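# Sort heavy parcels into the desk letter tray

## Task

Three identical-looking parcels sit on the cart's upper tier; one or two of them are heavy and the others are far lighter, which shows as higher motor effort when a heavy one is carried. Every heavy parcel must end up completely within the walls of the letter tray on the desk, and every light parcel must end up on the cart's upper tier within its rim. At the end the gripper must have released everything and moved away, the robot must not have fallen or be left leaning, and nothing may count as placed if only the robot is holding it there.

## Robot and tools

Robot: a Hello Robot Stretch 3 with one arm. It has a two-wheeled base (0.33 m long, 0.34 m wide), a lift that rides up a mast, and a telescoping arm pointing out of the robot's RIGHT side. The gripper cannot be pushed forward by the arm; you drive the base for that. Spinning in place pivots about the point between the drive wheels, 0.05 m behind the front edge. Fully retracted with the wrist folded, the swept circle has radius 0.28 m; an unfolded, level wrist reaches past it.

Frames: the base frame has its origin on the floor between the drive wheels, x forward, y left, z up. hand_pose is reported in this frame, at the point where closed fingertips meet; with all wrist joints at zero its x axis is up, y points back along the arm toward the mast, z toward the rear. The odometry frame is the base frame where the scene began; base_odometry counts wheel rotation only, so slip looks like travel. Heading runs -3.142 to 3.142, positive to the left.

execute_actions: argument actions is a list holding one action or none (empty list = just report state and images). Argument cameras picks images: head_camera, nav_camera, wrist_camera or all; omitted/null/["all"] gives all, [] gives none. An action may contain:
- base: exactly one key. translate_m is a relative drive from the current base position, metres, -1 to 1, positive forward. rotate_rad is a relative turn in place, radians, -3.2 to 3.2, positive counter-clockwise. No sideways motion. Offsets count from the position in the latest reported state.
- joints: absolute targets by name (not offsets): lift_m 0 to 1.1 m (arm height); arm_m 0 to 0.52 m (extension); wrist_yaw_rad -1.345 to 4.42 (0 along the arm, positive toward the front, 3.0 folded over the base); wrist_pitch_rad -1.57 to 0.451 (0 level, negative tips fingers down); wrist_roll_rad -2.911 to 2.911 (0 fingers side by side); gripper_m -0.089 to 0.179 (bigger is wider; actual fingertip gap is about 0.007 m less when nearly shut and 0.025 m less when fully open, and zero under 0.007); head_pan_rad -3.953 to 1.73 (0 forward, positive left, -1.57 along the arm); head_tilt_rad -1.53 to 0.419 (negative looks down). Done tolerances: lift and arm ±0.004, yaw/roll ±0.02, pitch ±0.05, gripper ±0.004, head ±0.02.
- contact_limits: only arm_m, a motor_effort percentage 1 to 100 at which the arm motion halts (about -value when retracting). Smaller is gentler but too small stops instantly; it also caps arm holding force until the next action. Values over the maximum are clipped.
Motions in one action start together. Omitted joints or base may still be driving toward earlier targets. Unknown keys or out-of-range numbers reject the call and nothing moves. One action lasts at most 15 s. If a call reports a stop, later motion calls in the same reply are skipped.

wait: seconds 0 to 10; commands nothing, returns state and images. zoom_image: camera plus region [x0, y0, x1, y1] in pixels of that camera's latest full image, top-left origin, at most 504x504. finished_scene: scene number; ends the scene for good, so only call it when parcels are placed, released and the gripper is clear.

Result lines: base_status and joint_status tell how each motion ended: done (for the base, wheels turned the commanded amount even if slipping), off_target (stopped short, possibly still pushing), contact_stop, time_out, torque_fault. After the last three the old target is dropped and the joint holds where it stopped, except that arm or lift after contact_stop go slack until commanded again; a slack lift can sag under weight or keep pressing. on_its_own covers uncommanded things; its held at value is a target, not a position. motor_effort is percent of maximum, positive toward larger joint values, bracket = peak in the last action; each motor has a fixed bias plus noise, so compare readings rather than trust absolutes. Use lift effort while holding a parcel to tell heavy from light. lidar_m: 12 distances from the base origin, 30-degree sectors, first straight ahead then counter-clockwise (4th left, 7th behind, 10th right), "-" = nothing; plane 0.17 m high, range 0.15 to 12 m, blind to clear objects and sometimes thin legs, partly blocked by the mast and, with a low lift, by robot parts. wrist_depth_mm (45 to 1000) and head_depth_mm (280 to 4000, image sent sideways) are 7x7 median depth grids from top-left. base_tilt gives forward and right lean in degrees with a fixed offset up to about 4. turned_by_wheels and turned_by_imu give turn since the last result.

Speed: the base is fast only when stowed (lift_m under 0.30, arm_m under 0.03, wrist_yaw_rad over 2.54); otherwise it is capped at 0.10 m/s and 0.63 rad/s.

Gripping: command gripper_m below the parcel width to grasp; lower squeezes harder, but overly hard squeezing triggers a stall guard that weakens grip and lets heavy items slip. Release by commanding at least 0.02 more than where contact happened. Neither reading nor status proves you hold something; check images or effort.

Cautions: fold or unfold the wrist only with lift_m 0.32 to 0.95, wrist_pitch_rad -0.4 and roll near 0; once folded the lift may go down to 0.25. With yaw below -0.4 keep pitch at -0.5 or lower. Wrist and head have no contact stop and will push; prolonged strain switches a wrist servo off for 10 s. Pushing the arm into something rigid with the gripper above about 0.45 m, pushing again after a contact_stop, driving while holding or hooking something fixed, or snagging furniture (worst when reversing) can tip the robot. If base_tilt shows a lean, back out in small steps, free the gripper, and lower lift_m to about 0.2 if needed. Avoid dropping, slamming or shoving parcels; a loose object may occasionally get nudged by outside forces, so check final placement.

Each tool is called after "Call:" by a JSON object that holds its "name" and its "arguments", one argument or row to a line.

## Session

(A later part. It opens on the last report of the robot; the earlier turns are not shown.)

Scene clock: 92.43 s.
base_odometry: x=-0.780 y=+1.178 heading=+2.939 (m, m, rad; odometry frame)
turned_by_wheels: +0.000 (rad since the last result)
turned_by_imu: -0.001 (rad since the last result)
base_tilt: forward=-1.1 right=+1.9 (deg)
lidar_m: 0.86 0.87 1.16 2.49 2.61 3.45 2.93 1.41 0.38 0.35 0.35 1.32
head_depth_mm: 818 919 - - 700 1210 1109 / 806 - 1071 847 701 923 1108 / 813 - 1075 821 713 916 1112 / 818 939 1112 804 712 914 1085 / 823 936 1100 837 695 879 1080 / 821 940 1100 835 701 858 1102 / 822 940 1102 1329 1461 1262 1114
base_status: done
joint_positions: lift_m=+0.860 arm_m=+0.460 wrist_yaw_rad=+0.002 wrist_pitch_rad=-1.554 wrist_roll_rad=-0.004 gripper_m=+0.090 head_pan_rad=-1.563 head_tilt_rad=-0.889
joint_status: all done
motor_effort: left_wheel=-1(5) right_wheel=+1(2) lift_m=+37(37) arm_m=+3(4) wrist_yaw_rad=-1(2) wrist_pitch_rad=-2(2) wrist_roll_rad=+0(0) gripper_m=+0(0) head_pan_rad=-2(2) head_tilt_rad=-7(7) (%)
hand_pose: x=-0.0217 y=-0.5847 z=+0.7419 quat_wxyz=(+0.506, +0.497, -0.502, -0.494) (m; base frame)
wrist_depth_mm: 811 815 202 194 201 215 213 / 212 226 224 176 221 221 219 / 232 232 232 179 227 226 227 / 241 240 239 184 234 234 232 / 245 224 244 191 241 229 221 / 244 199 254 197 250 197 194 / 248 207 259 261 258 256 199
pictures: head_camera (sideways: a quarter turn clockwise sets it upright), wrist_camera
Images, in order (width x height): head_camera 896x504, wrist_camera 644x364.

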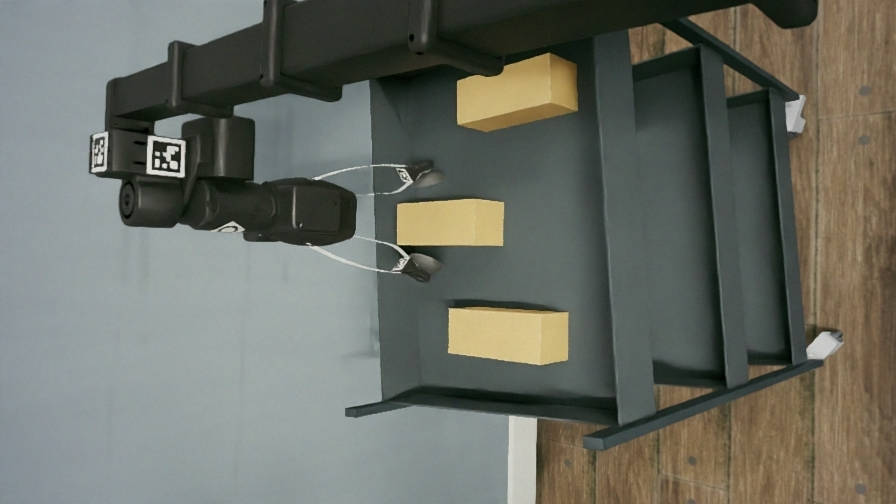

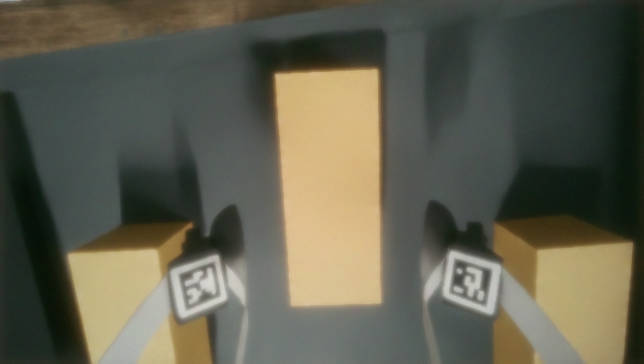

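Call:
{"name": "execute_actions", "arguments": {
  "actions": [
    {"joints":{"lift_m":0.803,"arm_m":0.475,"wrist_yaw_rad":0.05}}
  ],
  "cameras": []
}}

Call:
{"name": "execute_actions", "arguments": {
  "actions": [
    {"joints":{"gripper_m":0.008}}
  ],
  "cameras": []
}}

Call:
{"name": "execute_actions", "arguments": {
  "actions": [
    {"joints":{"lift_m":0.82}}
  ],
  "cameras": ["wrist_camera"]
}}

Scene clock: 100.93 s.
base_odometry: x=-0.780 y=+1.178 heading=+2.939 (m, m, rad; odometry frame)
turned_by_wheels: +0.000 (rad since the last result)
turned_by_imu: -0.001 (rad since the last result)
base_tilt: forward=-1.0 right=+1.9 (deg)
lidar_m: 0.86 0.87 1.16 2.49 2.60 3.44 2.93 1.41 0.38 0.35 0.35 1.32
head_depth_mm: 820 937 1071 - - - 1132 / 819 901 1095 833 700 921 1110 / 818 884 1100 822 713 914 1110 / 820 938 1095 797 709 914 1093 / 821 942 1100 836 693 878 1082 / 822 943 1096 834 699 858 1104 / 822 941 1102 1331 1453 1259 1113
base_status: not commanded
joint_positions: lift_m=+0.803 arm_m=+0.475 wrist_yaw_rad=+0.047 wrist_pitch_rad=-1.554 wrist_roll_rad=-0.004 gripper_m=+0.090 head_pan_rad=-1.563 head_tilt_rad=-0.889
joint_status: all done
motor_effort: left_wheel=-1(2) right_wheel=+1(1) lift_m=+28(35) arm_m=+3(4) wrist_yaw_rad=+2(3) wrist_pitch_rad=-2(2) wrist_roll_rad=+0(1) gripper_m=+0(0) head_pan_rad=-2(2) head_tilt_rad=-8(7) (%)
hand_pose: x=-0.0226 y=-0.5997 z=+0.6853 quat_wxyz=(+0.517, +0.509, -0.491, -0.483) (m; base frame)
wrist_depth_mm: 767 752 126 124 124 138 157 / 165 172 170 169 168 168 167 / 177 176 175 123 171 172 172 / 182 182 180 127 177 177 178 / 188 187 184 131 182 182 182 / 174 185 190 135 188 188 186 / 143 192 198 140 195 196 152
pictures: none
No camera images: the call's "cameras" was empty. Leave "cameras" out to get every camera's image.

Scene clock: 102.23 s.
base_odometry: x=-0.781 y=+1.178 heading=+2.939 (m, m, rad; odometry frame)
turned_by_wheels: +0.000 (rad since the last result)
turned_by_imu: +0.000 (rad since the last result)
base_tilt: forward=-1.0 right=+2.0 (deg)
lidar_m: 0.86 0.88 1.16 2.50 2.61 3.45 2.92 1.41 0.38 0.35 0.35 1.32
head_depth_mm: 818 937 1070 - - - 1132 / 818 902 1098 832 699 919 1111 / 819 883 1101 818 713 917 1104 / 819 939 1100 802 711 917 1085 / 820 942 1099 833 693 879 1085 / 818 940 1099 835 697 857 1103 / 821 939 1098 1330 1448 1263 1111
base_status: not commanded
joint_positions: lift_m=+0.803 arm_m=+0.475 wrist_yaw_rad=+0.047 wrist_pitch_rad=-1.554 wrist_roll_rad=-0.004 gripper_m=+0.009 head_pan_rad=-1.563 head_tilt_rad=-0.889
joint_status: all done
motor_effort: left_wheel=-2(2) right_wheel=+0(1) lift_m=+29(29) arm_m=+3(3) wrist_yaw_rad=+3(3) wrist_pitch_rad=-2(2) wrist_roll_rad=+0(0) gripper_m=-18(96) head_pan_rad=-2(2) head_tilt_rad=-8(7) (%)
hand_pose: x=-0.0226 y=-0.5997 z=+0.6853 quat_wxyz=(+0.517, +0.509, -0.491, -0.483) (m; base frame)
wrist_depth_mm: 766 762 125 124 124 139 157 / 165 171 170 168 168 168 167 / 176 176 175 119 170 172 171 / 182 181 180 124 176 178 177 / 188 187 184 127 128 183 183 / 175 191 - 131 131 189 185 / 143 167 199 136 195 193 153
pictures: none
No camera images: the call's "cameras" was empty. Leave "cameras" out to get every camera's image.

Scene clock: 103.10 s.
base_odometry: x=-0.781 y=+1.178 heading=+2.939 (m, m, rad; odometry frame)
turned_by_wheels: +0.000 (rad since the last result)
turned_by_imu: +0.000 (rad since the last result)
base_tilt: forward=-1.0 right=+1.9 (deg)
lidar_m: 0.86 0.87 1.16 2.49 2.60 3.45 2.92 1.41 0.38 0.35 0.35 1.32
head_depth_mm: 818 938 1070 - - 886 1112 / 819 891 1099 845 699 917 1111 / 819 - 1096 819 713 918 1106 / 819 940 1097 799 711 912 1089 / 821 936 1099 835 693 877 1082 / 819 939 1102 834 699 859 1101 / 821 940 1101 1332 1458 1264 1117
base_status: not commanded
joint_positions: lift_m=+0.820 arm_m=+0.475 wrist_yaw_rad=+0.047 wrist_pitch_rad=-1.554 wrist_roll_rad=-0.004 gripper_m=+0.009 head_pan_rad=-1.563 head_tilt_rad=-0.889
joint_status: all done
motor_effort: left_wheel=-1(2) right_wheel=+1(0) lift_m=+38(40) arm_m=+3(3) wrist_yaw_rad=+3(2) wrist_pitch_rad=-2(2) wrist_roll_rad=+1(0) gripper_m=-17(18) head_pan_rad=-2(3) head_tilt_rad=-8(8) (%)
hand_pose: x=-0.0226 y=-0.5997 z=+0.7019 quat_wxyz=(+0.517, +0.509, -0.491, -0.483) (m; base frame)
wrist_depth_mm: 795 784 772 149 147 146 157 / 169 185 185 184 184 183 182 / 193 192 191 120 187 189 188 / 199 198 196 124 192 193 193 / 205 207 202 127 127 199 199 / 176 191 - 131 131 204 188 / 160 167 217 136 213 212 158
pictures: wrist_camera
Images, in order (width x height): wrist_camera 644x364.

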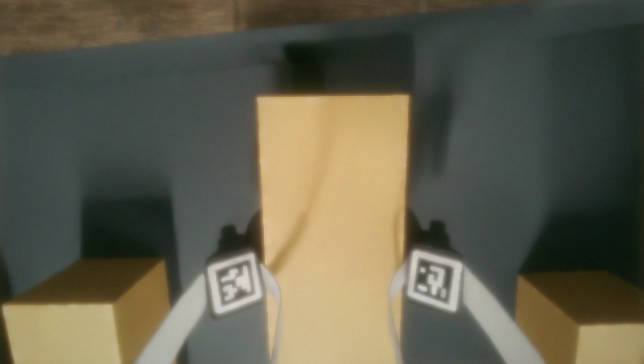

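Light. Next.

Call:
{"name": "execute_actions", "arguments": {
  "actions": [
    {"joints":{"lift_m":0.802}}
  ],
  "cameras": []
}}

Call:
{"name": "execute_actions", "arguments": {
  "actions": [
    {"joints":{"gripper_m":0.09}}
  ],
  "cameras": []
}}

Call:
{"name": "execute_actions", "arguments": {
  "actions": [
    {"joints":{"lift_m":0.86}}
  ],
  "cameras": []
}}

Call:
{"name": "execute_actions", "arguments": {
  "actions": [
    {"base":{"translate_m":-0.143},"joints":{"arm_m":0.385,"wrist_yaw_rad":0.12}}
  ],
  "cameras": ["head_camera","wrist_camera"]
}}

Scene clock: 111.63 s.
base_odometry: x=-0.781 y=+1.178 heading=+2.939 (m, m, rad; odometry frame)
turned_by_wheels: +0.000 (rad since the last result)
turned_by_imu: -0.001 (rad since the last result)
base_tilt: forward=-1.0 right=+2.0 (deg)
lidar_m: 0.86 0.88 1.16 2.50 2.61 3.45 2.93 1.41 0.38 0.35 0.35 1.32
head_depth_mm: 819 940 1068 - - - 1131 / 817 898 1100 834 700 920 1108 / 817 883 1101 821 714 918 1103 / 821 939 1098 803 709 912 1083 / 818 938 1100 835 695 876 1087 / 821 941 1101 838 698 857 1102 / 820 940 1099 1329 1450 1259 1120
base_status: not commanded
joint_positions: lift_m=+0.802 arm_m=+0.475 wrist_yaw_rad=+0.047 wrist_pitch_rad=-1.554 wrist_roll_rad=-0.004 gripper_m=+0.009 head_pan_rad=-1.563 head_tilt_rad=-0.889
joint_status: all done
motor_effort: left_wheel=-1(1) right_wheel=+1(1) lift_m=+29(35) arm_m=+3(3) wrist_yaw_rad=+3(3) wrist_pitch_rad=-2(2) wrist_roll_rad=+0(0) gripper_m=-18(17) head_pan_rad=-2(2) head_tilt_rad=-8(7) (%)
hand_pose: x=-0.0226 y=-0.5997 z=+0.6842 quat_wxyz=(+0.517, +0.509, -0.491, -0.483) (m; base frame)
wrist_depth_mm: 772 757 124 122 124 139 157 / 165 169 168 167 166 167 166 / 175 175 174 120 170 170 171 / 182 180 179 123 174 176 175 / 187 186 183 127 128 182 181 / 176 190 - 131 131 188 183 / 142 167 198 136 194 194 153
pictures: none
No camera images: the call's "cameras" was empty. Leave "cameras" out to get every camera's image.

Scene clock: 112.93 s.
base_odometry: x=-0.781 y=+1.178 heading=+2.939 (m, m, rad; odometry frame)
turned_by_wheels: +0.000 (rad since the last result)
turned_by_imu: +0.000 (rad since the last result)
base_tilt: forward=-1.0 right=+1.9 (deg)
lidar_m: 0.86 0.87 1.16 2.50 2.60 3.45 2.92 1.41 0.38 0.35 0.35 1.32
head_depth_mm: 818 940 1072 - - - 1132 / 818 901 1098 834 700 920 1113 / 819 884 1100 822 714 917 1108 / 822 937 1102 796 713 913 1085 / 818 940 1101 834 694 877 1087 / 819 943 1100 832 698 857 1100 / 821 940 1103 1332 1455 1265 1116
base_status: not commanded
joint_positions: lift_m=+0.802 arm_m=+0.475 wrist_yaw_rad=+0.047 wrist_pitch_rad=-1.554 wrist_roll_rad=-0.004 gripper_m=+0.090 head_pan_rad=-1.563 head_tilt_rad=-0.889
joint_status: all done
motor_effort: left_wheel=-1(1) right_wheel=+1(1) lift_m=+29(29) arm_m=+3(3) wrist_yaw_rad=+3(3) wrist_pitch_rad=-2(2) wrist_roll_rad=+0(0) gripper_m=+0(83) head_pan_rad=-2(2) head_tilt_rad=-7(7) (%)
hand_pose: x=-0.0226 y=-0.5996 z=+0.6842 quat_wxyz=(+0.517, +0.509, -0.491, -0.483) (m; base frame)
wrist_depth_mm: 771 767 124 123 124 138 157 / 165 170 169 167 167 167 166 / 176 175 174 122 170 171 171 / 181 181 179 126 175 177 177 / 187 186 184 130 130 181 181 / 175 185 190 134 186 185 185 / 141 190 197 138 195 195 152
pictures: none
No camera images: the call's "cameras" was empty. Leave "cameras" out to get every camera's image.

Scene clock: 114.30 s.
base_odometry: x=-0.781 y=+1.178 heading=+2.939 (m, m, rad; odometry frame)
turned_by_wheels: +0.000 (rad since the last result)
turned_by_imu: +0.000 (rad since the last result)
base_tilt: forward=-1.0 right=+1.9 (deg)
lidar_m: 0.86 0.87 1.16 2.50 2.62 3.44 2.93 1.41 0.38 0.35 0.35 1.32
head_depth_mm: 818 919 - - 701 1219 1109 / 804 - 1073 846 699 921 1110 / 804 - 1086 819 714 917 1108 / 821 942 1102 798 709 913 1085 / 818 942 1102 836 693 883 1082 / 819 939 1103 838 698 859 1101 / 820 938 1105 1327 1458 1257 1113
base_status: not commanded
joint_positions: lift_m=+0.860 arm_m=+0.475 wrist_yaw_rad=+0.047 wrist_pitch_rad=-1.554 wrist_roll_rad=-0.004 gripper_m=+0.090 head_pan_rad=-1.563 head_tilt_rad=-0.889
joint_status: all done
motor_effort: left_wheel=-1(1) right_wheel=+1(1) lift_m=+37(39) arm_m=+3(3) wrist_yaw_rad=+2(2) wrist_pitch_rad=-2(2) wrist_roll_rad=+1(1) gripper_m=+0(0) head_pan_rad=-3(2) head_tilt_rad=-7(7) (%)
hand_pose: x=-0.0226 y=-0.5996 z=+0.7419 quat_wxyz=(+0.517, +0.509, -0.491, -0.483) (m; base frame)
wrist_depth_mm: 824 822 831 814 793 804 215 / 229 226 224 223 221 221 220 / 232 231 231 179 228 227 226 / 239 240 237 184 235 234 233 / 246 243 246 191 242 238 237 / 239 199 255 196 250 201 199 / 244 206 260 261 258 243 200
pictures: none
No camera images: the call's "cameras" was empty. Leave "cameras" out to get every camera's image.

Scene clock: 116.90 s.
base_odometry: x=-0.640 y=+1.150 heading=+2.939 (m, m, rad; odometry frame)
turned_by_wheels: +0.000 (rad since the last result)
turned_by_imu: -0.001 (rad since the last result)
base_tilt: forward=-1.0 right=+1.9 (deg)
lidar_m: 1.00 1.02 1.35 2.50 2.57 3.33 2.79 1.41 0.39 0.37 0.37 1.32
head_depth_mm: 820 927 - - 1426 1277 1116 / 823 - 1133 1326 1419 1274 1129 / 821 - 1118 840 715 933 1107 / 826 944 1082 840 711 916 1104 / 826 943 1081 795 709 913 1098 / 826 946 1081 833 707 910 1079 / 826 946 1109 808 691 887 1078
base_status: done
joint_positions: lift_m=+0.860 arm_m=+0.385 wrist_yaw_rad=+0.118 wrist_pitch_rad=-1.554 wrist_roll_rad=-0.004 gripper_m=+0.090 head_pan_rad=-1.563 head_tilt_rad=-0.889
joint_status: all done
motor_effort: left_wheel=-1(5) right_wheel=+1(3) lift_m=+37(37) arm_m=-4(6) wrist_yaw_rad=+2(1) wrist_pitch_rad=-2(2) wrist_roll_rad=+0(0) gripper_m=+0(0) head_pan_rad=-2(3) head_tilt_rad=-7(7) (%)
hand_pose: x=-0.0240 y=-0.5106 z=+0.7419 quat_wxyz=(+0.533, +0.526, -0.472, -0.465) (m; base frame)
wrist_depth_mm: 172 191 218 217 215 787 797 / 176 195 224 223 222 818 815 / 182 197 230 181 227 834 839 / 241 240 238 185 234 862 875 / 248 247 244 191 242 888 879 / 256 255 254 196 250 918 936 / 264 263 263 260 258 946 969
pictures: head_camera (sideways: a quarter turn clockwise sets it upright), wrist_camera
Images, in order (width x height): head_camera 896x504, wrist_camera 644x364.

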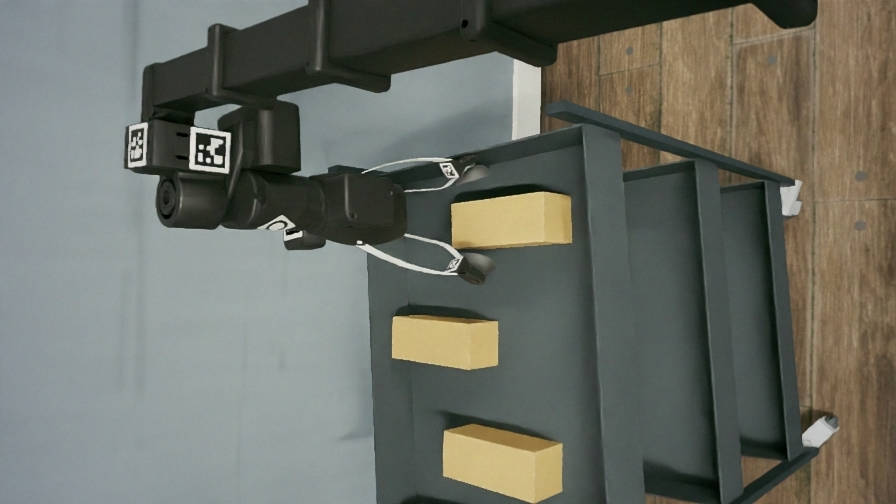

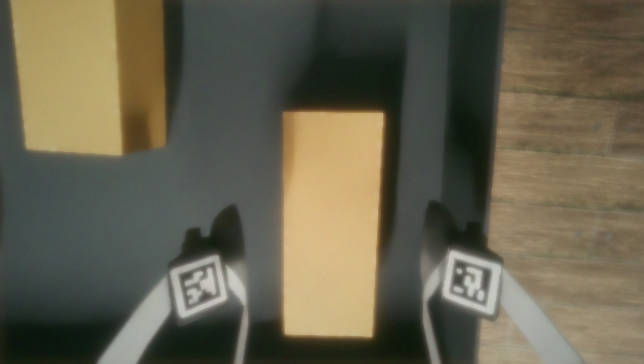

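Call:
{"name": "execute_actions", "arguments": {
  "actions": [
    {"base":{"translate_m":0.005},"joints":{"lift_m":0.803,"gripper_m":0.084,"arm_m":0.382}}
  ],
  "cameras": []
}}

Call:
{"name": "execute_actions", "arguments": {
  "actions": [
    {"joints":{"gripper_m":0.008}}
  ],
  "cameras": []
}}

Call:
{"name": "execute_actions", "arguments": {
  "actions": [
    {"joints":{"lift_m":0.82}}
  ],
  "cameras": ["wrist_camera"]
}}

Scene clock: 126.07 s.
base_odometry: x=-0.645 y=+1.151 heading=+2.939 (m, m, rad; odometry frame)
turned_by_wheels: +0.000 (rad since the last result)
turned_by_imu: -0.001 (rad since the last result)
base_tilt: forward=-1.0 right=+1.9 (deg)
lidar_m: 1.00 1.02 1.35 2.50 2.57 3.32 2.80 1.42 0.40 0.37 0.37 1.33
head_depth_mm: 824 942 1077 - - - 1125 / 820 926 - 1357 1384 1276 1133 / 822 926 - 811 712 938 1110 / 823 940 1081 819 712 914 1107 / 827 945 1081 797 708 914 1108 / 826 942 1077 833 706 911 1081 / 825 943 1103 810 690 880 1080
base_status: done
joint_positions: lift_m=+0.803 arm_m=+0.382 wrist_yaw_rad=+0.118 wrist_pitch_rad=-1.555 wrist_roll_rad=-0.004 gripper_m=+0.084 head_pan_rad=-1.563 head_tilt_rad=-0.889
joint_status: all done
motor_effort: left_wheel=-1(3) right_wheel=+1(4) lift_m=+28(36) arm_m=-4(4) wrist_yaw_rad=+2(2) wrist_pitch_rad=-2(2) wrist_roll_rad=+1(0) gripper_m=+0(34) head_pan_rad=-3(3) head_tilt_rad=-7(7) (%)
hand_pose: x=-0.0240 y=-0.5076 z=+0.6853 quat_wxyz=(+0.533, +0.526, -0.472, -0.465) (m; base frame)
wrist_depth_mm: 137 165 165 165 164 157 115 / 138 170 170 169 168 159 123 / 139 175 174 124 124 160 123 / 183 182 180 127 128 161 803 / 189 187 185 131 131 150 817 / 195 193 193 136 136 141 845 / 201 201 199 140 194 175 886
pictures: none
No camera images: the call's "cameras" was empty. Leave "cameras" out to get every camera's image.

Scene clock: 127.30 s.
base_odometry: x=-0.645 y=+1.151 heading=+2.939 (m, m, rad; odometry frame)
turned_by_wheels: +0.000 (rad since the last result)
turned_by_imu: +0.000 (rad since the last result)
base_tilt: forward=-1.0 right=+2.0 (deg)
lidar_m: 0.99 1.02 1.34 2.51 2.57 3.33 2.79 1.42 0.40 0.37 0.37 1.33
head_depth_mm: 822 943 1076 - - - 1130 / 824 923 - 1347 1384 1272 1127 / 825 926 - 815 713 936 1111 / 822 945 1078 828 710 917 1100 / 826 943 1082 796 709 909 1104 / 826 946 1080 834 706 913 1081 / 826 947 1107 810 691 882 1082
base_status: not commanded
joint_positions: lift_m=+0.803 arm_m=+0.382 wrist_yaw_rad=+0.118 wrist_pitch_rad=-1.555 wrist_roll_rad=-0.004 gripper_m=+0.009 head_pan_rad=-1.563 head_tilt_rad=-0.889
joint_status: all done
motor_effort: left_wheel=-1(1) right_wheel=+1(1) lift_m=+29(29) arm_m=-4(4) wrist_yaw_rad=+2(2) wrist_pitch_rad=-2(2) wrist_roll_rad=+0(0) gripper_m=-17(95) head_pan_rad=-3(3) head_tilt_rad=-8(7) (%)
hand_pose: x=-0.0240 y=-0.5076 z=+0.6853 quat_wxyz=(+0.533, +0.526, -0.472, -0.465) (m; base frame)
wrist_depth_mm: 136 164 164 165 163 158 115 / 139 170 170 170 168 159 123 / 140 175 176 120 172 160 123 / 183 181 181 124 176 160 799 / 189 187 185 127 128 161 825 / 194 193 - 131 131 150 850 / 201 200 198 136 194 176 890
pictures: none
No camera images: the call's "cameras" was empty. Leave "cameras" out to get every camera's image.

Scene clock: 128.17 s.
base_odometry: x=-0.645 y=+1.151 heading=+2.939 (m, m, rad; odometry frame)
turned_by_wheels: +0.000 (rad since the last result)
turned_by_imu: +0.000 (rad since the last result)
base_tilt: forward=-1.0 right=+1.9 (deg)
lidar_m: 1.00 1.02 1.35 2.50 2.56 3.33 2.79 1.42 0.40 0.37 0.37 1.32
head_depth_mm: 822 939 1075 - - 1254 1115 / 824 916 - 1347 1378 1281 1129 / 821 908 - 812 710 936 1105 / 825 943 1075 819 712 917 1107 / 823 945 1081 795 710 914 1102 / 826 944 1083 832 705 908 1082 / 824 946 1107 810 687 882 1082
base_status: not commanded
joint_positions: lift_m=+0.820 arm_m=+0.382 wrist_yaw_rad=+0.118 wrist_pitch_rad=-1.555 wrist_roll_rad=-0.004 gripper_m=+0.009 head_pan_rad=-1.563 head_tilt_rad=-0.889
joint_status: all done
motor_effort: left_wheel=-2(2) right_wheel=+1(1) lift_m=+38(40) arm_m=-4(4) wrist_yaw_rad=+2(2) wrist_pitch_rad=-2(2) wrist_roll_rad=+0(0) gripper_m=-18(17) head_pan_rad=-2(3) head_tilt_rad=-8(8) (%)
hand_pose: x=-0.0240 y=-0.5076 z=+0.7019 quat_wxyz=(+0.533, +0.526, -0.472, -0.465) (m; base frame)
wrist_depth_mm: 135 180 180 181 179 159 768 / 138 186 186 185 184 159 791 / 143 189 191 119 187 159 798 / 200 199 197 123 192 159 837 / 206 205 204 127 127 161 851 / 213 211 - 131 131 150 914 / 220 218 218 136 214 191 903
pictures: wrist_camera
Images, in order (width x height): wrist_camera 644x364.

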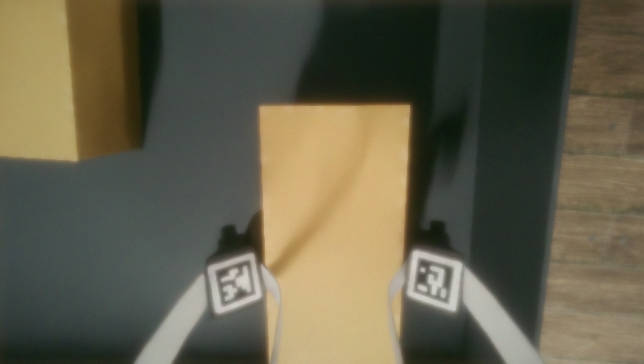

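Call:
{"name": "execute_actions", "arguments": {
  "actions": [
    {"joints":{"lift_m":0.802}}
  ],
  "cameras": []
}}

Call:
{"name": "execute_actions", "arguments": {
  "actions": [
    {"joints":{"gripper_m":0.084}}
  ],
  "cameras": []
}}

Call:
{"name": "execute_actions", "arguments": {
  "actions": [
    {"joints":{"lift_m":0.86}}
  ],
  "cameras": []
}}

Call:
{"name": "execute_actions", "arguments": {
  "actions": [
    {"base":{"translate_m":0.26},"joints":{"arm_m":0.381,"wrist_yaw_rad":0.05,"gripper_m":0.09}}
  ],
  "cameras": ["wrist_camera"]
}}

Scene clock: 137.03 s.
base_odometry: x=-0.645 y=+1.151 heading=+2.939 (m, m, rad; odometry frame)
turned_by_wheels: +0.000 (rad since the last result)
turned_by_imu: -0.001 (rad since the last result)
base_tilt: forward=-1.0 right=+1.9 (deg)
lidar_m: 0.99 1.02 1.35 2.51 2.57 3.34 2.78 1.42 0.40 0.37 0.37 1.32
head_depth_mm: 823 941 1092 - - - 1126 / 825 920 - 1354 1388 1277 1129 / 822 926 - 810 713 934 1107 / 824 944 1077 819 711 910 1103 / 823 946 1080 796 707 911 1104 / 823 944 1077 831 706 910 1078 / 824 945 1110 811 688 884 1082
base_status: not commanded
joint_positions: lift_m=+0.802 arm_m=+0.382 wrist_yaw_rad=+0.118 wrist_pitch_rad=-1.555 wrist_roll_rad=-0.004 gripper_m=+0.009 head_pan_rad=-1.563 head_tilt_rad=-0.889
joint_status: all done
motor_effort: left_wheel=-1(1) right_wheel=+1(1) lift_m=+29(35) arm_m=-4(4) wrist_yaw_rad=+2(2) wrist_pitch_rad=-2(2) wrist_roll_rad=+0(0) gripper_m=-18(18) head_pan_rad=-2(3) head_tilt_rad=-7(8) (%)
hand_pose: x=-0.0240 y=-0.5076 z=+0.6842 quat_wxyz=(+0.533, +0.526, -0.472, -0.465) (m; base frame)
wrist_depth_mm: 136 164 165 164 164 158 115 / 138 169 170 168 167 159 116 / 140 174 174 120 171 159 123 / 181 180 180 124 176 160 803 / 187 186 184 127 128 161 829 / 193 192 - 132 132 151 853 / 199 199 198 136 193 176 894
pictures: none
No camera images: the call's "cameras" was empty. Leave "cameras" out to get every camera's image.

Scene clock: 138.27 s.
base_odometry: x=-0.645 y=+1.151 heading=+2.939 (m, m, rad; odometry frame)
turned_by_wheels: +0.000 (rad since the last result)
turned_by_imu: +0.000 (rad since the last result)
base_tilt: forward=-1.0 right=+2.0 (deg)
lidar_m: 1.00 1.02 1.35 2.50 2.57 3.32 2.79 1.42 0.40 0.37 0.37 1.32
head_depth_mm: 821 942 1091 - - - 1132 / 819 923 - 1342 1381 1277 1121 / 824 925 - 814 711 935 1106 / 824 943 1078 817 709 915 1104 / 825 945 1081 797 708 912 1100 / 824 945 1077 834 708 911 1083 / 825 944 1100 810 690 882 1076
base_status: not commanded
joint_positions: lift_m=+0.802 arm_m=+0.382 wrist_yaw_rad=+0.118 wrist_pitch_rad=-1.555 wrist_roll_rad=-0.004 gripper_m=+0.084 head_pan_rad=-1.563 head_tilt_rad=-0.889
joint_status: all done
motor_effort: left_wheel=-1(1) right_wheel=+1(1) lift_m=+29(29) arm_m=-4(4) wrist_yaw_rad=+2(2) wrist_pitch_rad=-2(2) wrist_roll_rad=+0(0) gripper_m=+0(84) head_pan_rad=-3(2) head_tilt_rad=-7(7) (%)
hand_pose: x=-0.0240 y=-0.5076 z=+0.6842 quat_wxyz=(+0.533, +0.526, -0.472, -0.465) (m; base frame)
wrist_depth_mm: 137 165 164 164 163 157 115 / 138 168 169 169 168 158 116 / 140 174 174 123 170 160 123 / 181 180 179 126 175 160 787 / 188 187 183 130 130 150 832 / 194 192 189 135 187 141 857 / 199 199 198 139 195 175 879
pictures: none
No camera images: the call's "cameras" was empty. Leave "cameras" out to get every camera's image.

Scene clock: 139.63 s.
base_odometry: x=-0.645 y=+1.151 heading=+2.939 (m, m, rad; odometry frame)
turned_by_wheels: +0.000 (rad since the last result)
turned_by_imu: +0.000 (rad since the last result)
base_tilt: forward=-1.0 right=+1.9 (deg)
lidar_m: 0.99 1.02 1.35 2.50 2.57 3.32 2.79 1.42 0.40 0.37 0.37 1.33
head_depth_mm: 824 923 - - 1437 1279 1117 / 822 - 1129 1335 1415 1276 1130 / 825 - - 830 712 933 1105 / 823 944 1078 841 710 913 1108 / 825 945 1075 796 709 912 1104 / 822 943 1076 831 708 911 1081 / 825 944 1110 810 690 884 1081
base_status: not commanded
joint_positions: lift_m=+0.860 arm_m=+0.382 wrist_yaw_rad=+0.118 wrist_pitch_rad=-1.555 wrist_roll_rad=-0.004 gripper_m=+0.084 head_pan_rad=-1.563 head_tilt_rad=-0.889
joint_status: all done
motor_effort: left_wheel=-2(2) right_wheel=+1(1) lift_m=+37(39) arm_m=-4(4) wrist_yaw_rad=+2(2) wrist_pitch_rad=-2(2) wrist_roll_rad=+0(0) gripper_m=+0(0) head_pan_rad=-3(2) head_tilt_rad=-7(7) (%)
hand_pose: x=-0.0240 y=-0.5076 z=+0.7419 quat_wxyz=(+0.533, +0.526, -0.472, -0.465) (m; base frame)
wrist_depth_mm: 170 181 217 218 216 202 787 / 175 184 223 223 223 203 821 / 182 202 231 180 226 205 845 / 240 240 239 185 234 849 897 / 249 247 246 191 243 888 912 / 257 254 254 197 250 930 924 / 263 262 262 261 257 958 954
pictures: none
No camera images: the call's "cameras" was empty. Leave "cameras" out to get every camera's image.

Scene clock: 143.63 s.
base_odometry: x=-0.900 y=+1.203 heading=+2.939 (m, m, rad; odometry frame)
turned_by_wheels: +0.000 (rad since the last result)
turned_by_imu: +0.000 (rad since the last result)
base_tilt: forward=-1.0 right=+1.9 (deg)
lidar_m: 0.74 0.75 0.99 2.50 2.84 3.55 3.07 0.54 0.36 0.32 0.98 1.31
head_depth_mm: 814 916 - - 672 923 1107 / 815 - 1118 795 715 903 1090 / 812 - - 842 697 879 1090 / 814 935 1080 835 698 880 1070 / 816 935 1096 1286 1426 1245 1120 / 818 939 1100 1315 1458 1268 1119 / 818 934 1092 1323 1460 1262 1114
base_status: done
joint_positions: lift_m=+0.860 arm_m=+0.381 wrist_yaw_rad=+0.053 wrist_pitch_rad=-1.555 wrist_roll_rad=-0.004 gripper_m=+0.090 head_pan_rad=-1.563 head_tilt_rad=-0.889
joint_status: all done
motor_effort: left_wheel=-2(3) right_wheel=+1(5) lift_m=+37(37) arm_m=-4(5) wrist_yaw_rad=-2(3) wrist_pitch_rad=-2(2) wrist_roll_rad=+0(0) gripper_m=+0(35) head_pan_rad=-2(2) head_tilt_rad=-7(7) (%)
hand_pose: x=-0.0227 y=-0.5064 z=+0.7419 quat_wxyz=(+0.518, +0.510, -0.489, -0.482) (m; base frame)
wrist_depth_mm: 823 201 217 216 217 196 167 / 855 826 223 222 222 196 172 / 874 867 229 179 228 196 176 / 914 884 238 184 234 236 232 / 907 900 244 190 241 241 240 / 953 931 256 196 253 249 249 / - - 247 262 258 260 256
pictures: wrist_camera
Images, in order (width x height): wrist_camera 644x364.

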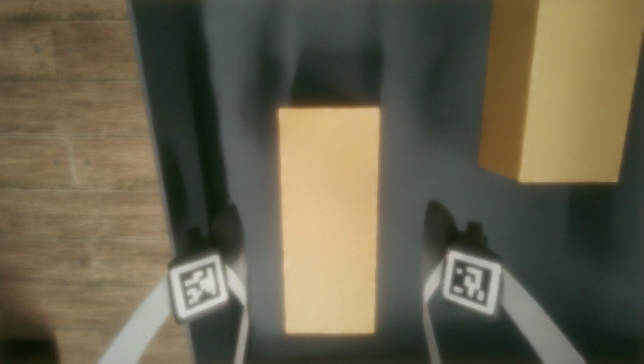

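Call:
{"name": "execute_actions", "arguments": {
  "actions": [
    {"joints":{"lift_m":0.803}}
  ],
  "cameras": []
}}

Call:
{"name": "execute_actions", "arguments": {
  "actions": [
    {"joints":{"gripper_m":0.006}}
  ],
  "cameras": []
}}

Call:
{"name": "execute_actions", "arguments": {
  "actions": [
    {"joints":{"lift_m":0.905}}
  ],
  "cameras": ["head_camera"]
}}

Call:
{"name": "execute_actions", "arguments": {
  "actions": [
    {"base":{"translate_m":-0.1},"joints":{"arm_m":0.02,"lift_m":0.93}}
  ]
}}

Scene clock: 153.50 s.
base_odometry: x=-0.900 y=+1.203 heading=+2.939 (m, m, rad; odometry frame)
turned_by_wheels: +0.000 (rad since the last result)
turned_by_imu: -0.001 (rad since the last result)
base_tilt: forward=-1.0 right=+1.9 (deg)
lidar_m: 0.74 0.75 0.99 2.50 2.86 3.55 3.06 0.54 0.36 0.33 0.99 1.31
head_depth_mm: 813 935 1070 - - - 1091 / 815 915 - 772 713 902 1093 / 816 916 - 822 698 880 1090 / 816 933 1090 818 695 881 1070 / 817 936 1095 1288 1437 1247 1120 / 816 937 1098 1324 1454 1267 1120 / 817 936 1096 1319 1451 1263 1119
base_status: not commanded
joint_positions: lift_m=+0.803 arm_m=+0.381 wrist_yaw_rad=+0.053 wrist_pitch_rad=-1.555 wrist_roll_rad=-0.004 gripper_m=+0.090 head_pan_rad=-1.563 head_tilt_rad=-0.889
joint_status: all done
motor_effort: left_wheel=-2(2) right_wheel=+1(1) lift_m=+28(35) arm_m=-4(4) wrist_yaw_rad=-2(2) wrist_pitch_rad=-2(2) wrist_roll_rad=+0(0) gripper_m=+1(0) head_pan_rad=-2(2) head_tilt_rad=-7(7) (%)
hand_pose: x=-0.0227 y=-0.5064 z=+0.6853 quat_wxyz=(+0.518, +0.510, -0.489, -0.482) (m; base frame)
wrist_depth_mm: 123 159 165 165 164 163 129 / 122 155 170 170 169 167 130 / 810 152 175 124 171 172 129 / 821 149 180 127 177 178 129 / 871 146 185 131 182 183 182 / 902 134 190 136 189 189 189 / 900 160 197 141 195 196 193
pictures: none
No camera images: the call's "cameras" was empty. Leave "cameras" out to get every camera's image.

Scene clock: 154.83 s.
base_odometry: x=-0.900 y=+1.203 heading=+2.939 (m, m, rad; odometry frame)
turned_by_wheels: +0.000 (rad since the last result)
turned_by_imu: +0.000 (rad since the last result)
base_tilt: forward=-1.0 right=+2.0 (deg)
lidar_m: 0.74 0.75 0.99 2.51 2.85 3.57 3.05 0.54 0.36 0.32 0.99 1.31
head_depth_mm: 815 933 1066 - - - 1095 / 816 916 - 772 713 902 1093 / 818 919 - 831 698 882 1089 / 812 935 1093 821 696 881 1073 / 816 937 1095 1286 1432 1243 1119 / 820 938 1094 1325 1457 1268 1118 / 817 936 1097 1322 1454 1265 1110
base_status: not commanded
joint_positions: lift_m=+0.803 arm_m=+0.381 wrist_yaw_rad=+0.052 wrist_pitch_rad=-1.553 wrist_roll_rad=-0.004 gripper_m=+0.007 head_pan_rad=-1.563 head_tilt_rad=-0.889
joint_status: all done
motor_effort: left_wheel=-1(2) right_wheel=+0(1) lift_m=+32(33) arm_m=-4(4) wrist_yaw_rad=-1(2) wrist_pitch_rad=-3(3) wrist_roll_rad=+0(0) gripper_m=-18(97) head_pan_rad=-2(2) head_tilt_rad=-7(8) (%)
hand_pose: x=-0.0226 y=-0.5070 z=+0.6851 quat_wxyz=(+0.518, +0.510, -0.490, -0.481) (m; base frame)
wrist_depth_mm: 123 158 165 164 163 163 129 / 121 155 170 168 168 167 129 / 821 152 174 119 171 172 129 / 830 148 180 123 176 178 129 / 860 145 185 128 128 183 182 / 898 142 - 132 132 188 188 / 933 139 197 136 194 195 194
pictures: none
No camera images: the call's "cameras" was empty. Leave "cameras" out to get every camera's image.

Scene clock: 156.60 s.
base_odometry: x=-0.900 y=+1.203 heading=+2.939 (m, m, rad; odometry frame)
turned_by_wheels: +0.000 (rad since the last result)
turned_by_imu: +0.000 (rad since the last result)
base_tilt: forward=-1.0 right=+2.0 (deg)
lidar_m: 0.74 0.75 0.99 2.51 2.85 3.55 3.05 0.54 0.36 0.32 0.99 1.31
head_depth_mm: 809 - - 849 717 923 1108 / 783 - 1094 793 715 901 1091 / 798 - 1110 783 714 882 1092 / 815 938 1091 778 711 880 1068 / 816 935 1099 1286 1433 1242 1117 / 817 938 1092 1320 1456 1264 1117 / 816 937 1095 1322 1457 1259 1121
base_status: not commanded
joint_positions: lift_m=+0.905 arm_m=+0.381 wrist_yaw_rad=+0.052 wrist_pitch_rad=-1.552 wrist_roll_rad=-0.004 gripper_m=+0.007 head_pan_rad=-1.563 head_tilt_rad=-0.889
joint_status: all done
motor_effort: left_wheel=-2(1) right_wheel=+0(0) lift_m=+42(45) arm_m=-4(4) wrist_yaw_rad=-1(2) wrist_pitch_rad=-3(3) wrist_roll_rad=+0(0) gripper_m=-18(18) head_pan_rad=-2(2) head_tilt_rad=-6(8) (%)
hand_pose: x=-0.0226 y=-0.5072 z=+0.7867 quat_wxyz=(+0.519, +0.509, -0.490, -0.481) (m; base frame)
wrist_depth_mm: 876 858 258 258 258 211 253 / 893 889 263 265 264 215 260 / 906 905 258 120 268 222 268 / 919 934 278 123 276 279 277 / - - 243 127 128 286 284 / - - - 132 132 294 295 / - - 311 136 304 304 301
pictures: head_camera (sideways: a quarter turn clockwise sets it upright)
Images, in order (width x height): head_camera 896x504.

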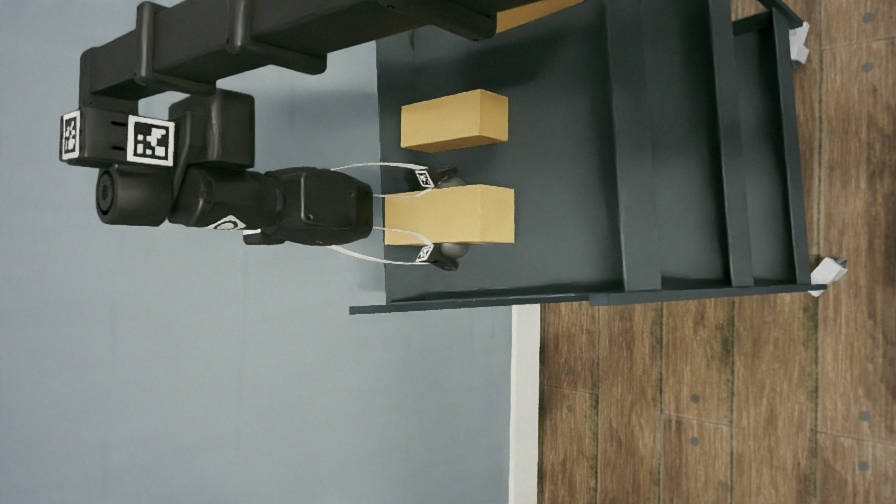

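Scene clock: 160.47 s.
base_odometry: x=-0.802 y=+1.183 heading=+2.939 (m, m, rad; odometry frame)
turned_by_wheels: +0.000 (rad since the last result)
turned_by_imu: -0.001 (rad since the last result)
base_tilt: forward=-1.0 right=+1.9 (deg)
lidar_m: 0.84 0.85 1.13 2.50 2.63 3.47 2.96 1.41 0.38 0.35 0.35 1.32
head_depth_mm: 819 938 1069 - - - 1138 / 820 939 1070 869 - - 1096 / 821 937 1073 860 - - - / 820 938 1096 840 727 898 374 / 820 937 1101 836 707 877 1066 / 818 940 1101 1261 722 1202 1116 / 820 941 1101 1329 1454 1264 1117
base_status: done
joint_positions: lift_m=+0.930 arm_m=+0.020 wrist_yaw_rad=+0.052 wrist_pitch_rad=-1.551 wrist_roll_rad=-0.004 gripper_m=+0.007 head_pan_rad=-1.563 head_tilt_rad=-0.889
joint_status: all done
motor_effort: left_wheel=-2(4) right_wheel=+1(2) lift_m=+42(43) arm_m=-4(6) wrist_yaw_rad=-1(2) wrist_pitch_rad=-4(3) wrist_roll_rad=+0(0) gripper_m=-18(18) head_pan_rad=-3(3) head_tilt_rad=-8(7) (%)
hand_pose: x=-0.0226 y=-0.1465 z=+0.8117 quat_wxyz=(+0.519, +0.509, -0.490, -0.481) (m; base frame)
wrist_depth_mm: 883 887 627 757 744 854 853 / 919 898 915 904 897 882 886 / 911 933 907 119 895 935 915 / - 961 964 123 538 976 954 / - - - 127 128 - 945 / - - - 131 132 - - / - - - 137 - - -
pictures: head_camera (sideways: a quarter turn clockwise sets it upright), nav_camera (sideways: a quarter turn counterclockwise sets it upright), wrist_camera
Images, in order (width x height): head_camera 896x504, nav_camera 672x504, wrist_camera 644x364.

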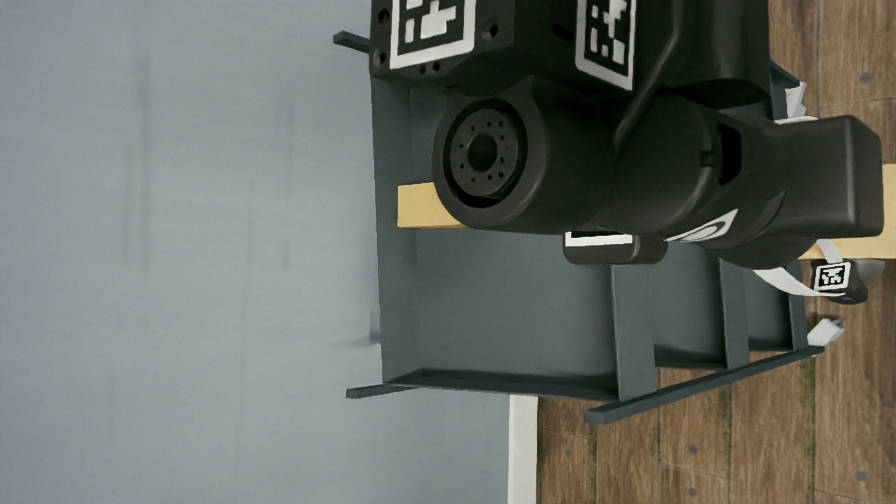

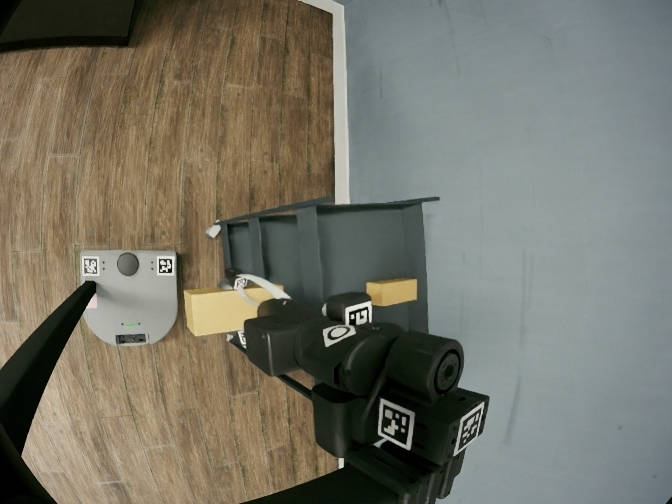

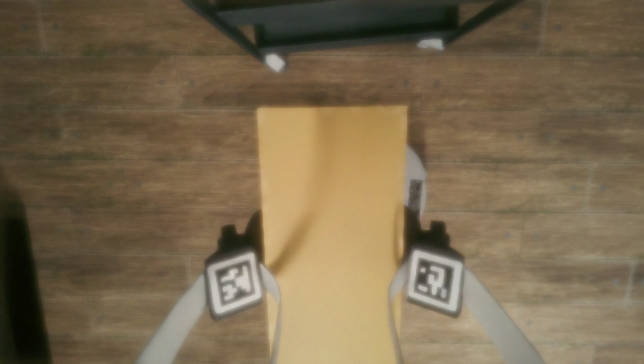

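Call:
{"name": "execute_actions", "arguments": {
  "actions": [
    {"base":{"rotate_rad":-0.64},"joints":{"lift_m":0.75,"head_pan_rad":-2.9,"head_tilt_rad":-0.6}}
  ],
  "cameras": ["nav_camera"]
}}

Call:
{"name": "execute_actions", "arguments": {
  "actions": [
    {"base":{"translate_m":-0.4},"joints":{"lift_m":0.293,"wrist_yaw_rad":2.6}}
  ]
}}

Scene clock: 169.07 s.
base_odometry: x=-0.802 y=+1.183 heading=+2.299 (m, m, rad; odometry frame)
turned_by_wheels: -0.640 (rad since the last result)
turned_by_imu: -0.650 (rad since the last result)
base_tilt: forward=-1.0 right=+1.9 (deg)
lidar_m: 1.19 1.04 0.84 1.02 2.03 2.62 3.48 2.95 1.63 0.40 0.35 0.35
head_depth_mm: 3388 3697 3755 2545 1910 1522 1336 / 3262 3487 3748 2486 1906 1526 1326 / 3132 3363 3513 2482 1895 1519 1267 / 3009 3178 3490 2475 1874 1506 1262 / 2897 3080 3376 2471 1869 1515 1254 / 2798 2974 3164 2456 1870 1503 1262 / 2685 2923 3118 2454 1851 1501 1255
base_status: done
joint_positions: lift_m=+0.750 arm_m=+0.020 wrist_yaw_rad=+0.052 wrist_pitch_rad=-1.551 wrist_roll_rad=-0.004 gripper_m=+0.007 head_pan_rad=-2.893 head_tilt_rad=-0.606
joint_status: all done
motor_effort: left_wheel=+2(6) right_wheel=-3(4) lift_m=+33(40) arm_m=-4(4) wrist_yaw_rad=-1(2) wrist_pitch_rad=-4(4) wrist_roll_rad=+0(0) gripper_m=-18(18) head_pan_rad=-2(33) head_tilt_rad=+4(32) (%)
hand_pose: x=-0.0226 y=-0.1465 z=+0.6320 quat_wxyz=(+0.519, +0.509, -0.490, -0.481) (m; base frame)
wrist_depth_mm: 364 590 600 730 717 718 686 / 353 610 740 722 728 737 717 / 614 784 762 119 761 752 739 / 777 775 793 123 123 765 773 / 800 824 805 127 128 793 796 / 823 844 - 131 131 806 802 / 869 874 850 136 840 835 843
pictures: nav_camera (sideways: a quarter turn counterclockwise sets it upright)
Images, in order (width x height): nav_camera 672x504.

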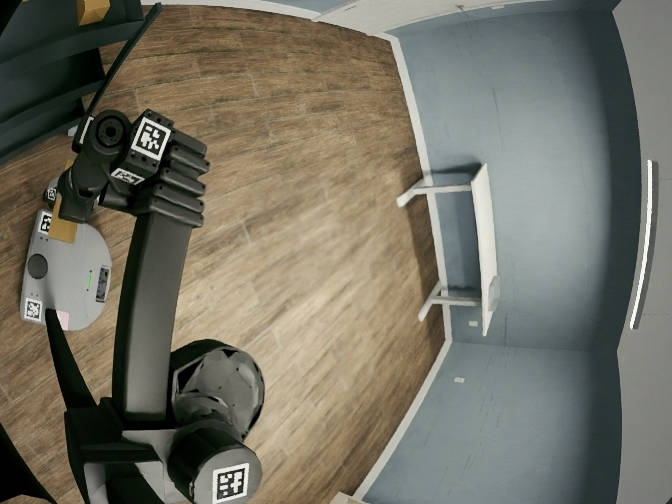

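Scene clock: 174.67 s.
base_odometry: x=-0.536 y=+0.884 heading=+2.299 (m, m, rad; odometry frame)
turned_by_wheels: +0.000 (rad since the last result)
turned_by_imu: -0.003 (rad since the last result)
base_tilt: forward=-1.0 right=+1.9 (deg)
lidar_m: 0.73 1.14 1.14 1.41 2.51 2.29 3.05 2.60 0.15 1.33 0.62 0.63
head_depth_mm: 3086 3373 3475 2537 1901 1522 1274 / 2969 3246 3559 2521 1890 1521 1271 / 2861 2965 3286 2507 1888 1509 1268 / 2759 2844 3223 2471 1883 1516 1264 / 2634 2766 3127 2460 1877 1514 1262 / 2536 2687 3021 2451 1856 1512 1254 / 2440 2617 2914 2447 1844 1494 1256
base_status: done
joint_positions: lift_m=+0.293 arm_m=+0.020 wrist_yaw_rad=+2.599 wrist_pitch_rad=-1.559 wrist_roll_rad=-0.004 gripper_m=+0.007 head_pan_rad=-2.893 head_tilt_rad=-0.605
joint_status: all done
motor_effort: left_wheel=+2(6) right_wheel=-2(6) lift_m=+20(33) arm_m=-4(4) wrist_yaw_rad=+1(3) wrist_pitch_rad=+0(3) wrist_roll_rad=+1(0) gripper_m=-19(18) head_pan_rad=-3(2) head_tilt_rad=+4(4) (%)
hand_pose: x=-0.0321 y=-0.1836 z=+0.1757 quat_wxyz=(+0.613, +0.617, +0.346, +0.352) (m; base frame)
wrist_depth_mm: - - - - 305 302 301 / - - - - 310 311 310 / - - - 115 122 320 317 / - - - 119 327 328 331 / - - - 125 127 340 338 / - - - 131 133 352 347 / 379 370 371 139 362 364 363
pictures: head_camera (sideways: a quarter turn clockwise sets it upright), nav_camera (sideways: a quarter turn counterclockwise sets it upright), wrist_camera
Images, in order (width x height): head_camera 896x504, nav_camera 672x504, wrist_camera 644x364.

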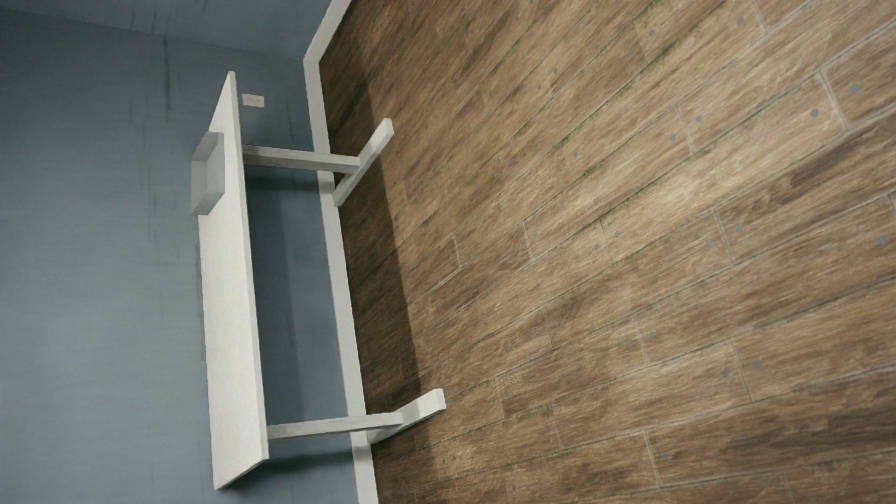

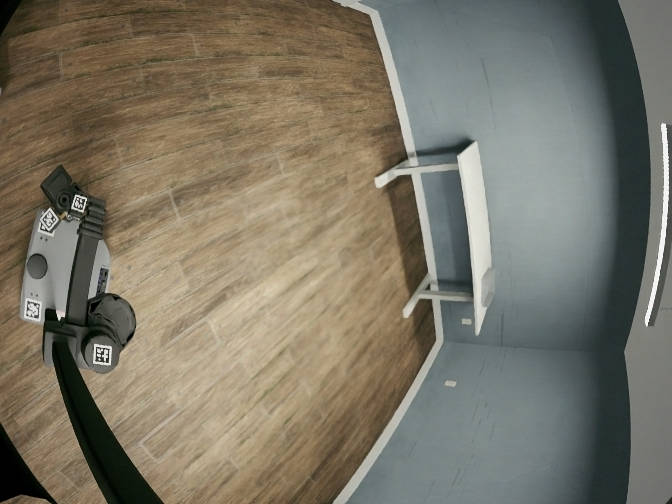

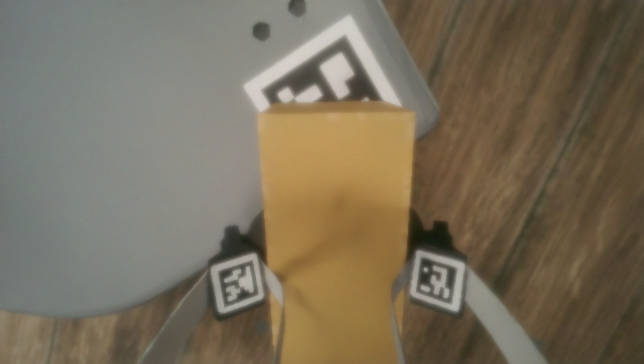

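Call:
{"name": "execute_actions", "arguments": {
  "actions": [
    {"base":{"translate_m":-1.0},"joints":{"lift_m":0.298}}
  ],
  "cameras": []
}}

Call:
{"name": "execute_actions", "arguments": {
  "actions": [
    {"base":{"translate_m":-1.0},"joints":{"head_pan_rad":-2.8,"head_tilt_rad":-0.75}}
  ]
}}

Scene clock: 182.87 s.
base_odometry: x=+0.130 y=+0.138 heading=+2.299 (m, m, rad; odometry frame)
turned_by_wheels: +0.000 (rad since the last result)
turned_by_imu: -0.007 (rad since the last result)
base_tilt: forward=-1.0 right=+2.0 (deg)
lidar_m: 1.55 1.92 1.92 1.94 1.93 1.94 2.06 2.25 0.15 2.02 1.84 1.48
head_depth_mm: 2315 2481 2712 2516 1911 1527 1272 / 2225 2441 2760 2528 1896 1522 1276 / 2147 2348 2117 2396 1894 1517 1271 / 2038 2204 2079 2485 1886 1518 1269 / 1958 2133 1897 2477 1863 1513 1263 / 1894 2055 1868 2348 1852 1500 1256 / 1818 1987 1733 2309 1848 1500 1255
base_status: done
joint_positions: lift_m=+0.298 arm_m=+0.020 wrist_yaw_rad=+2.599 wrist_pitch_rad=-1.552 wrist_roll_rad=-0.004 gripper_m=+0.007 head_pan_rad=-2.893 head_tilt_rad=-0.605
joint_status: all done
motor_effort: left_wheel=+1(5) right_wheel=-2(7) lift_m=+43(42) arm_m=-4(4) wrist_yaw_rad=+1(1) wrist_pitch_rad=-3(4) wrist_roll_rad=+0(0) gripper_m=-18(19) head_pan_rad=-2(3) head_tilt_rad=+3(3) (%)
hand_pose: x=-0.0311 y=-0.1819 z=+0.1797 quat_wxyz=(+0.612, +0.618, +0.343, +0.355) (m; base frame)
wrist_depth_mm: - - - - 311 308 306 / - - - - 315 316 313 / - - - 118 119 322 323 / - - - 121 333 335 334 / - - - 127 127 342 341 / - - - 132 132 354 352 / 376 373 371 138 364 364 361
pictures: none
No camera images: the call's "cameras" was empty. Leave "cameras" out to get every camera's image.

Scene clock: 187.87 s.
base_odometry: x=+0.796 y=-0.608 heading=+2.299 (m, m, rad; odometry frame)
turned_by_wheels: +0.000 (rad since the last result)
turned_by_imu: -0.007 (rad since the last result)
base_tilt: forward=-1.0 right=+2.0 (deg)
lidar_m: 2.46 2.69 2.02 1.43 1.29 1.30 1.59 1.09 0.15 2.74 2.46 2.51
head_depth_mm: 1453 1642 1893 2002 1661 1385 1184 / 1396 1563 1791 1930 1655 1383 1187 / 1342 1511 1608 1015 1645 1384 1183 / 1304 1448 1184 970 1555 1365 1179 / 1265 1411 1182 934 1639 1368 1181 / 1226 1359 1131 895 1636 1368 1171 / 1185 1318 1175 891 1612 1365 1175
base_status: done
joint_positions: lift_m=+0.298 arm_m=+0.020 wrist_yaw_rad=+2.599 wrist_pitch_rad=-1.551 wrist_roll_rad=-0.004 gripper_m=+0.007 head_pan_rad=-2.807 head_tilt_rad=-0.742
joint_status: all done
motor_effort: left_wheel=+2(5) right_wheel=-3(9) lift_m=+42(43) arm_m=-4(4) wrist_yaw_rad=+1(1) wrist_pitch_rad=-3(3) wrist_roll_rad=+0(0) gripper_m=-18(18) head_pan_rad=+3(12) head_tilt_rad=-5(26) (%)
hand_pose: x=-0.0310 y=-0.1818 z=+0.1797 quat_wxyz=(+0.612, +0.618, +0.343, +0.355) (m; base frame)
wrist_depth_mm: - - - - 308 305 303 / - - - - 314 317 312 / - - - 118 119 321 320 / - - - 121 332 335 332 / - - - 127 127 344 343 / - - - 132 132 355 350 / 371 374 373 138 368 364 363
pictures: head_camera (sideways: a quarter turn clockwise sets it upright), nav_camera (sideways: a quarter turn counterclockwise sets it upright), wrist_camera
Images, in order (width x height): head_camera 896x504, nav_camera 672x504, wrist_camera 644x364.

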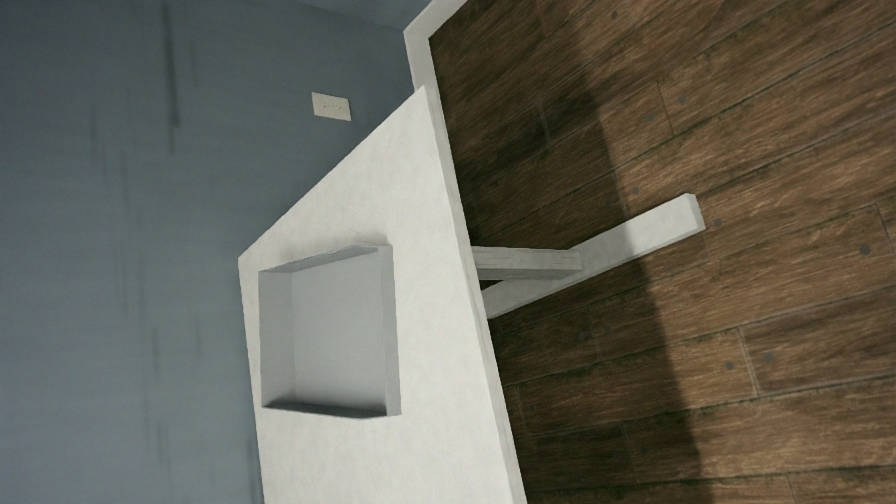

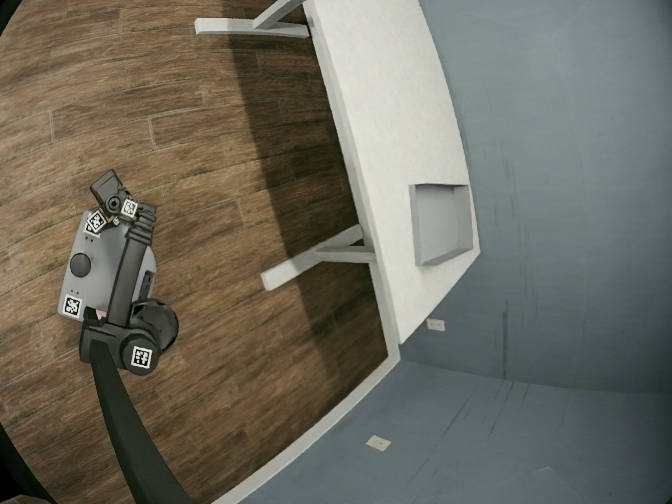

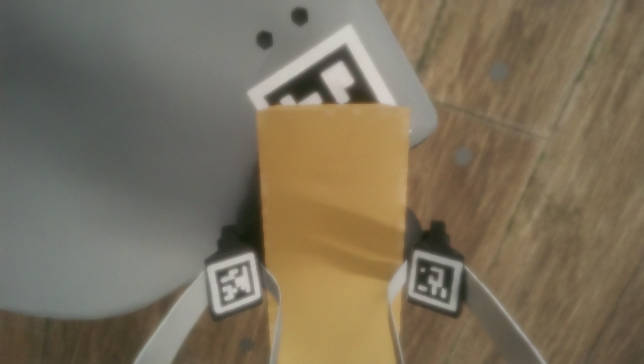

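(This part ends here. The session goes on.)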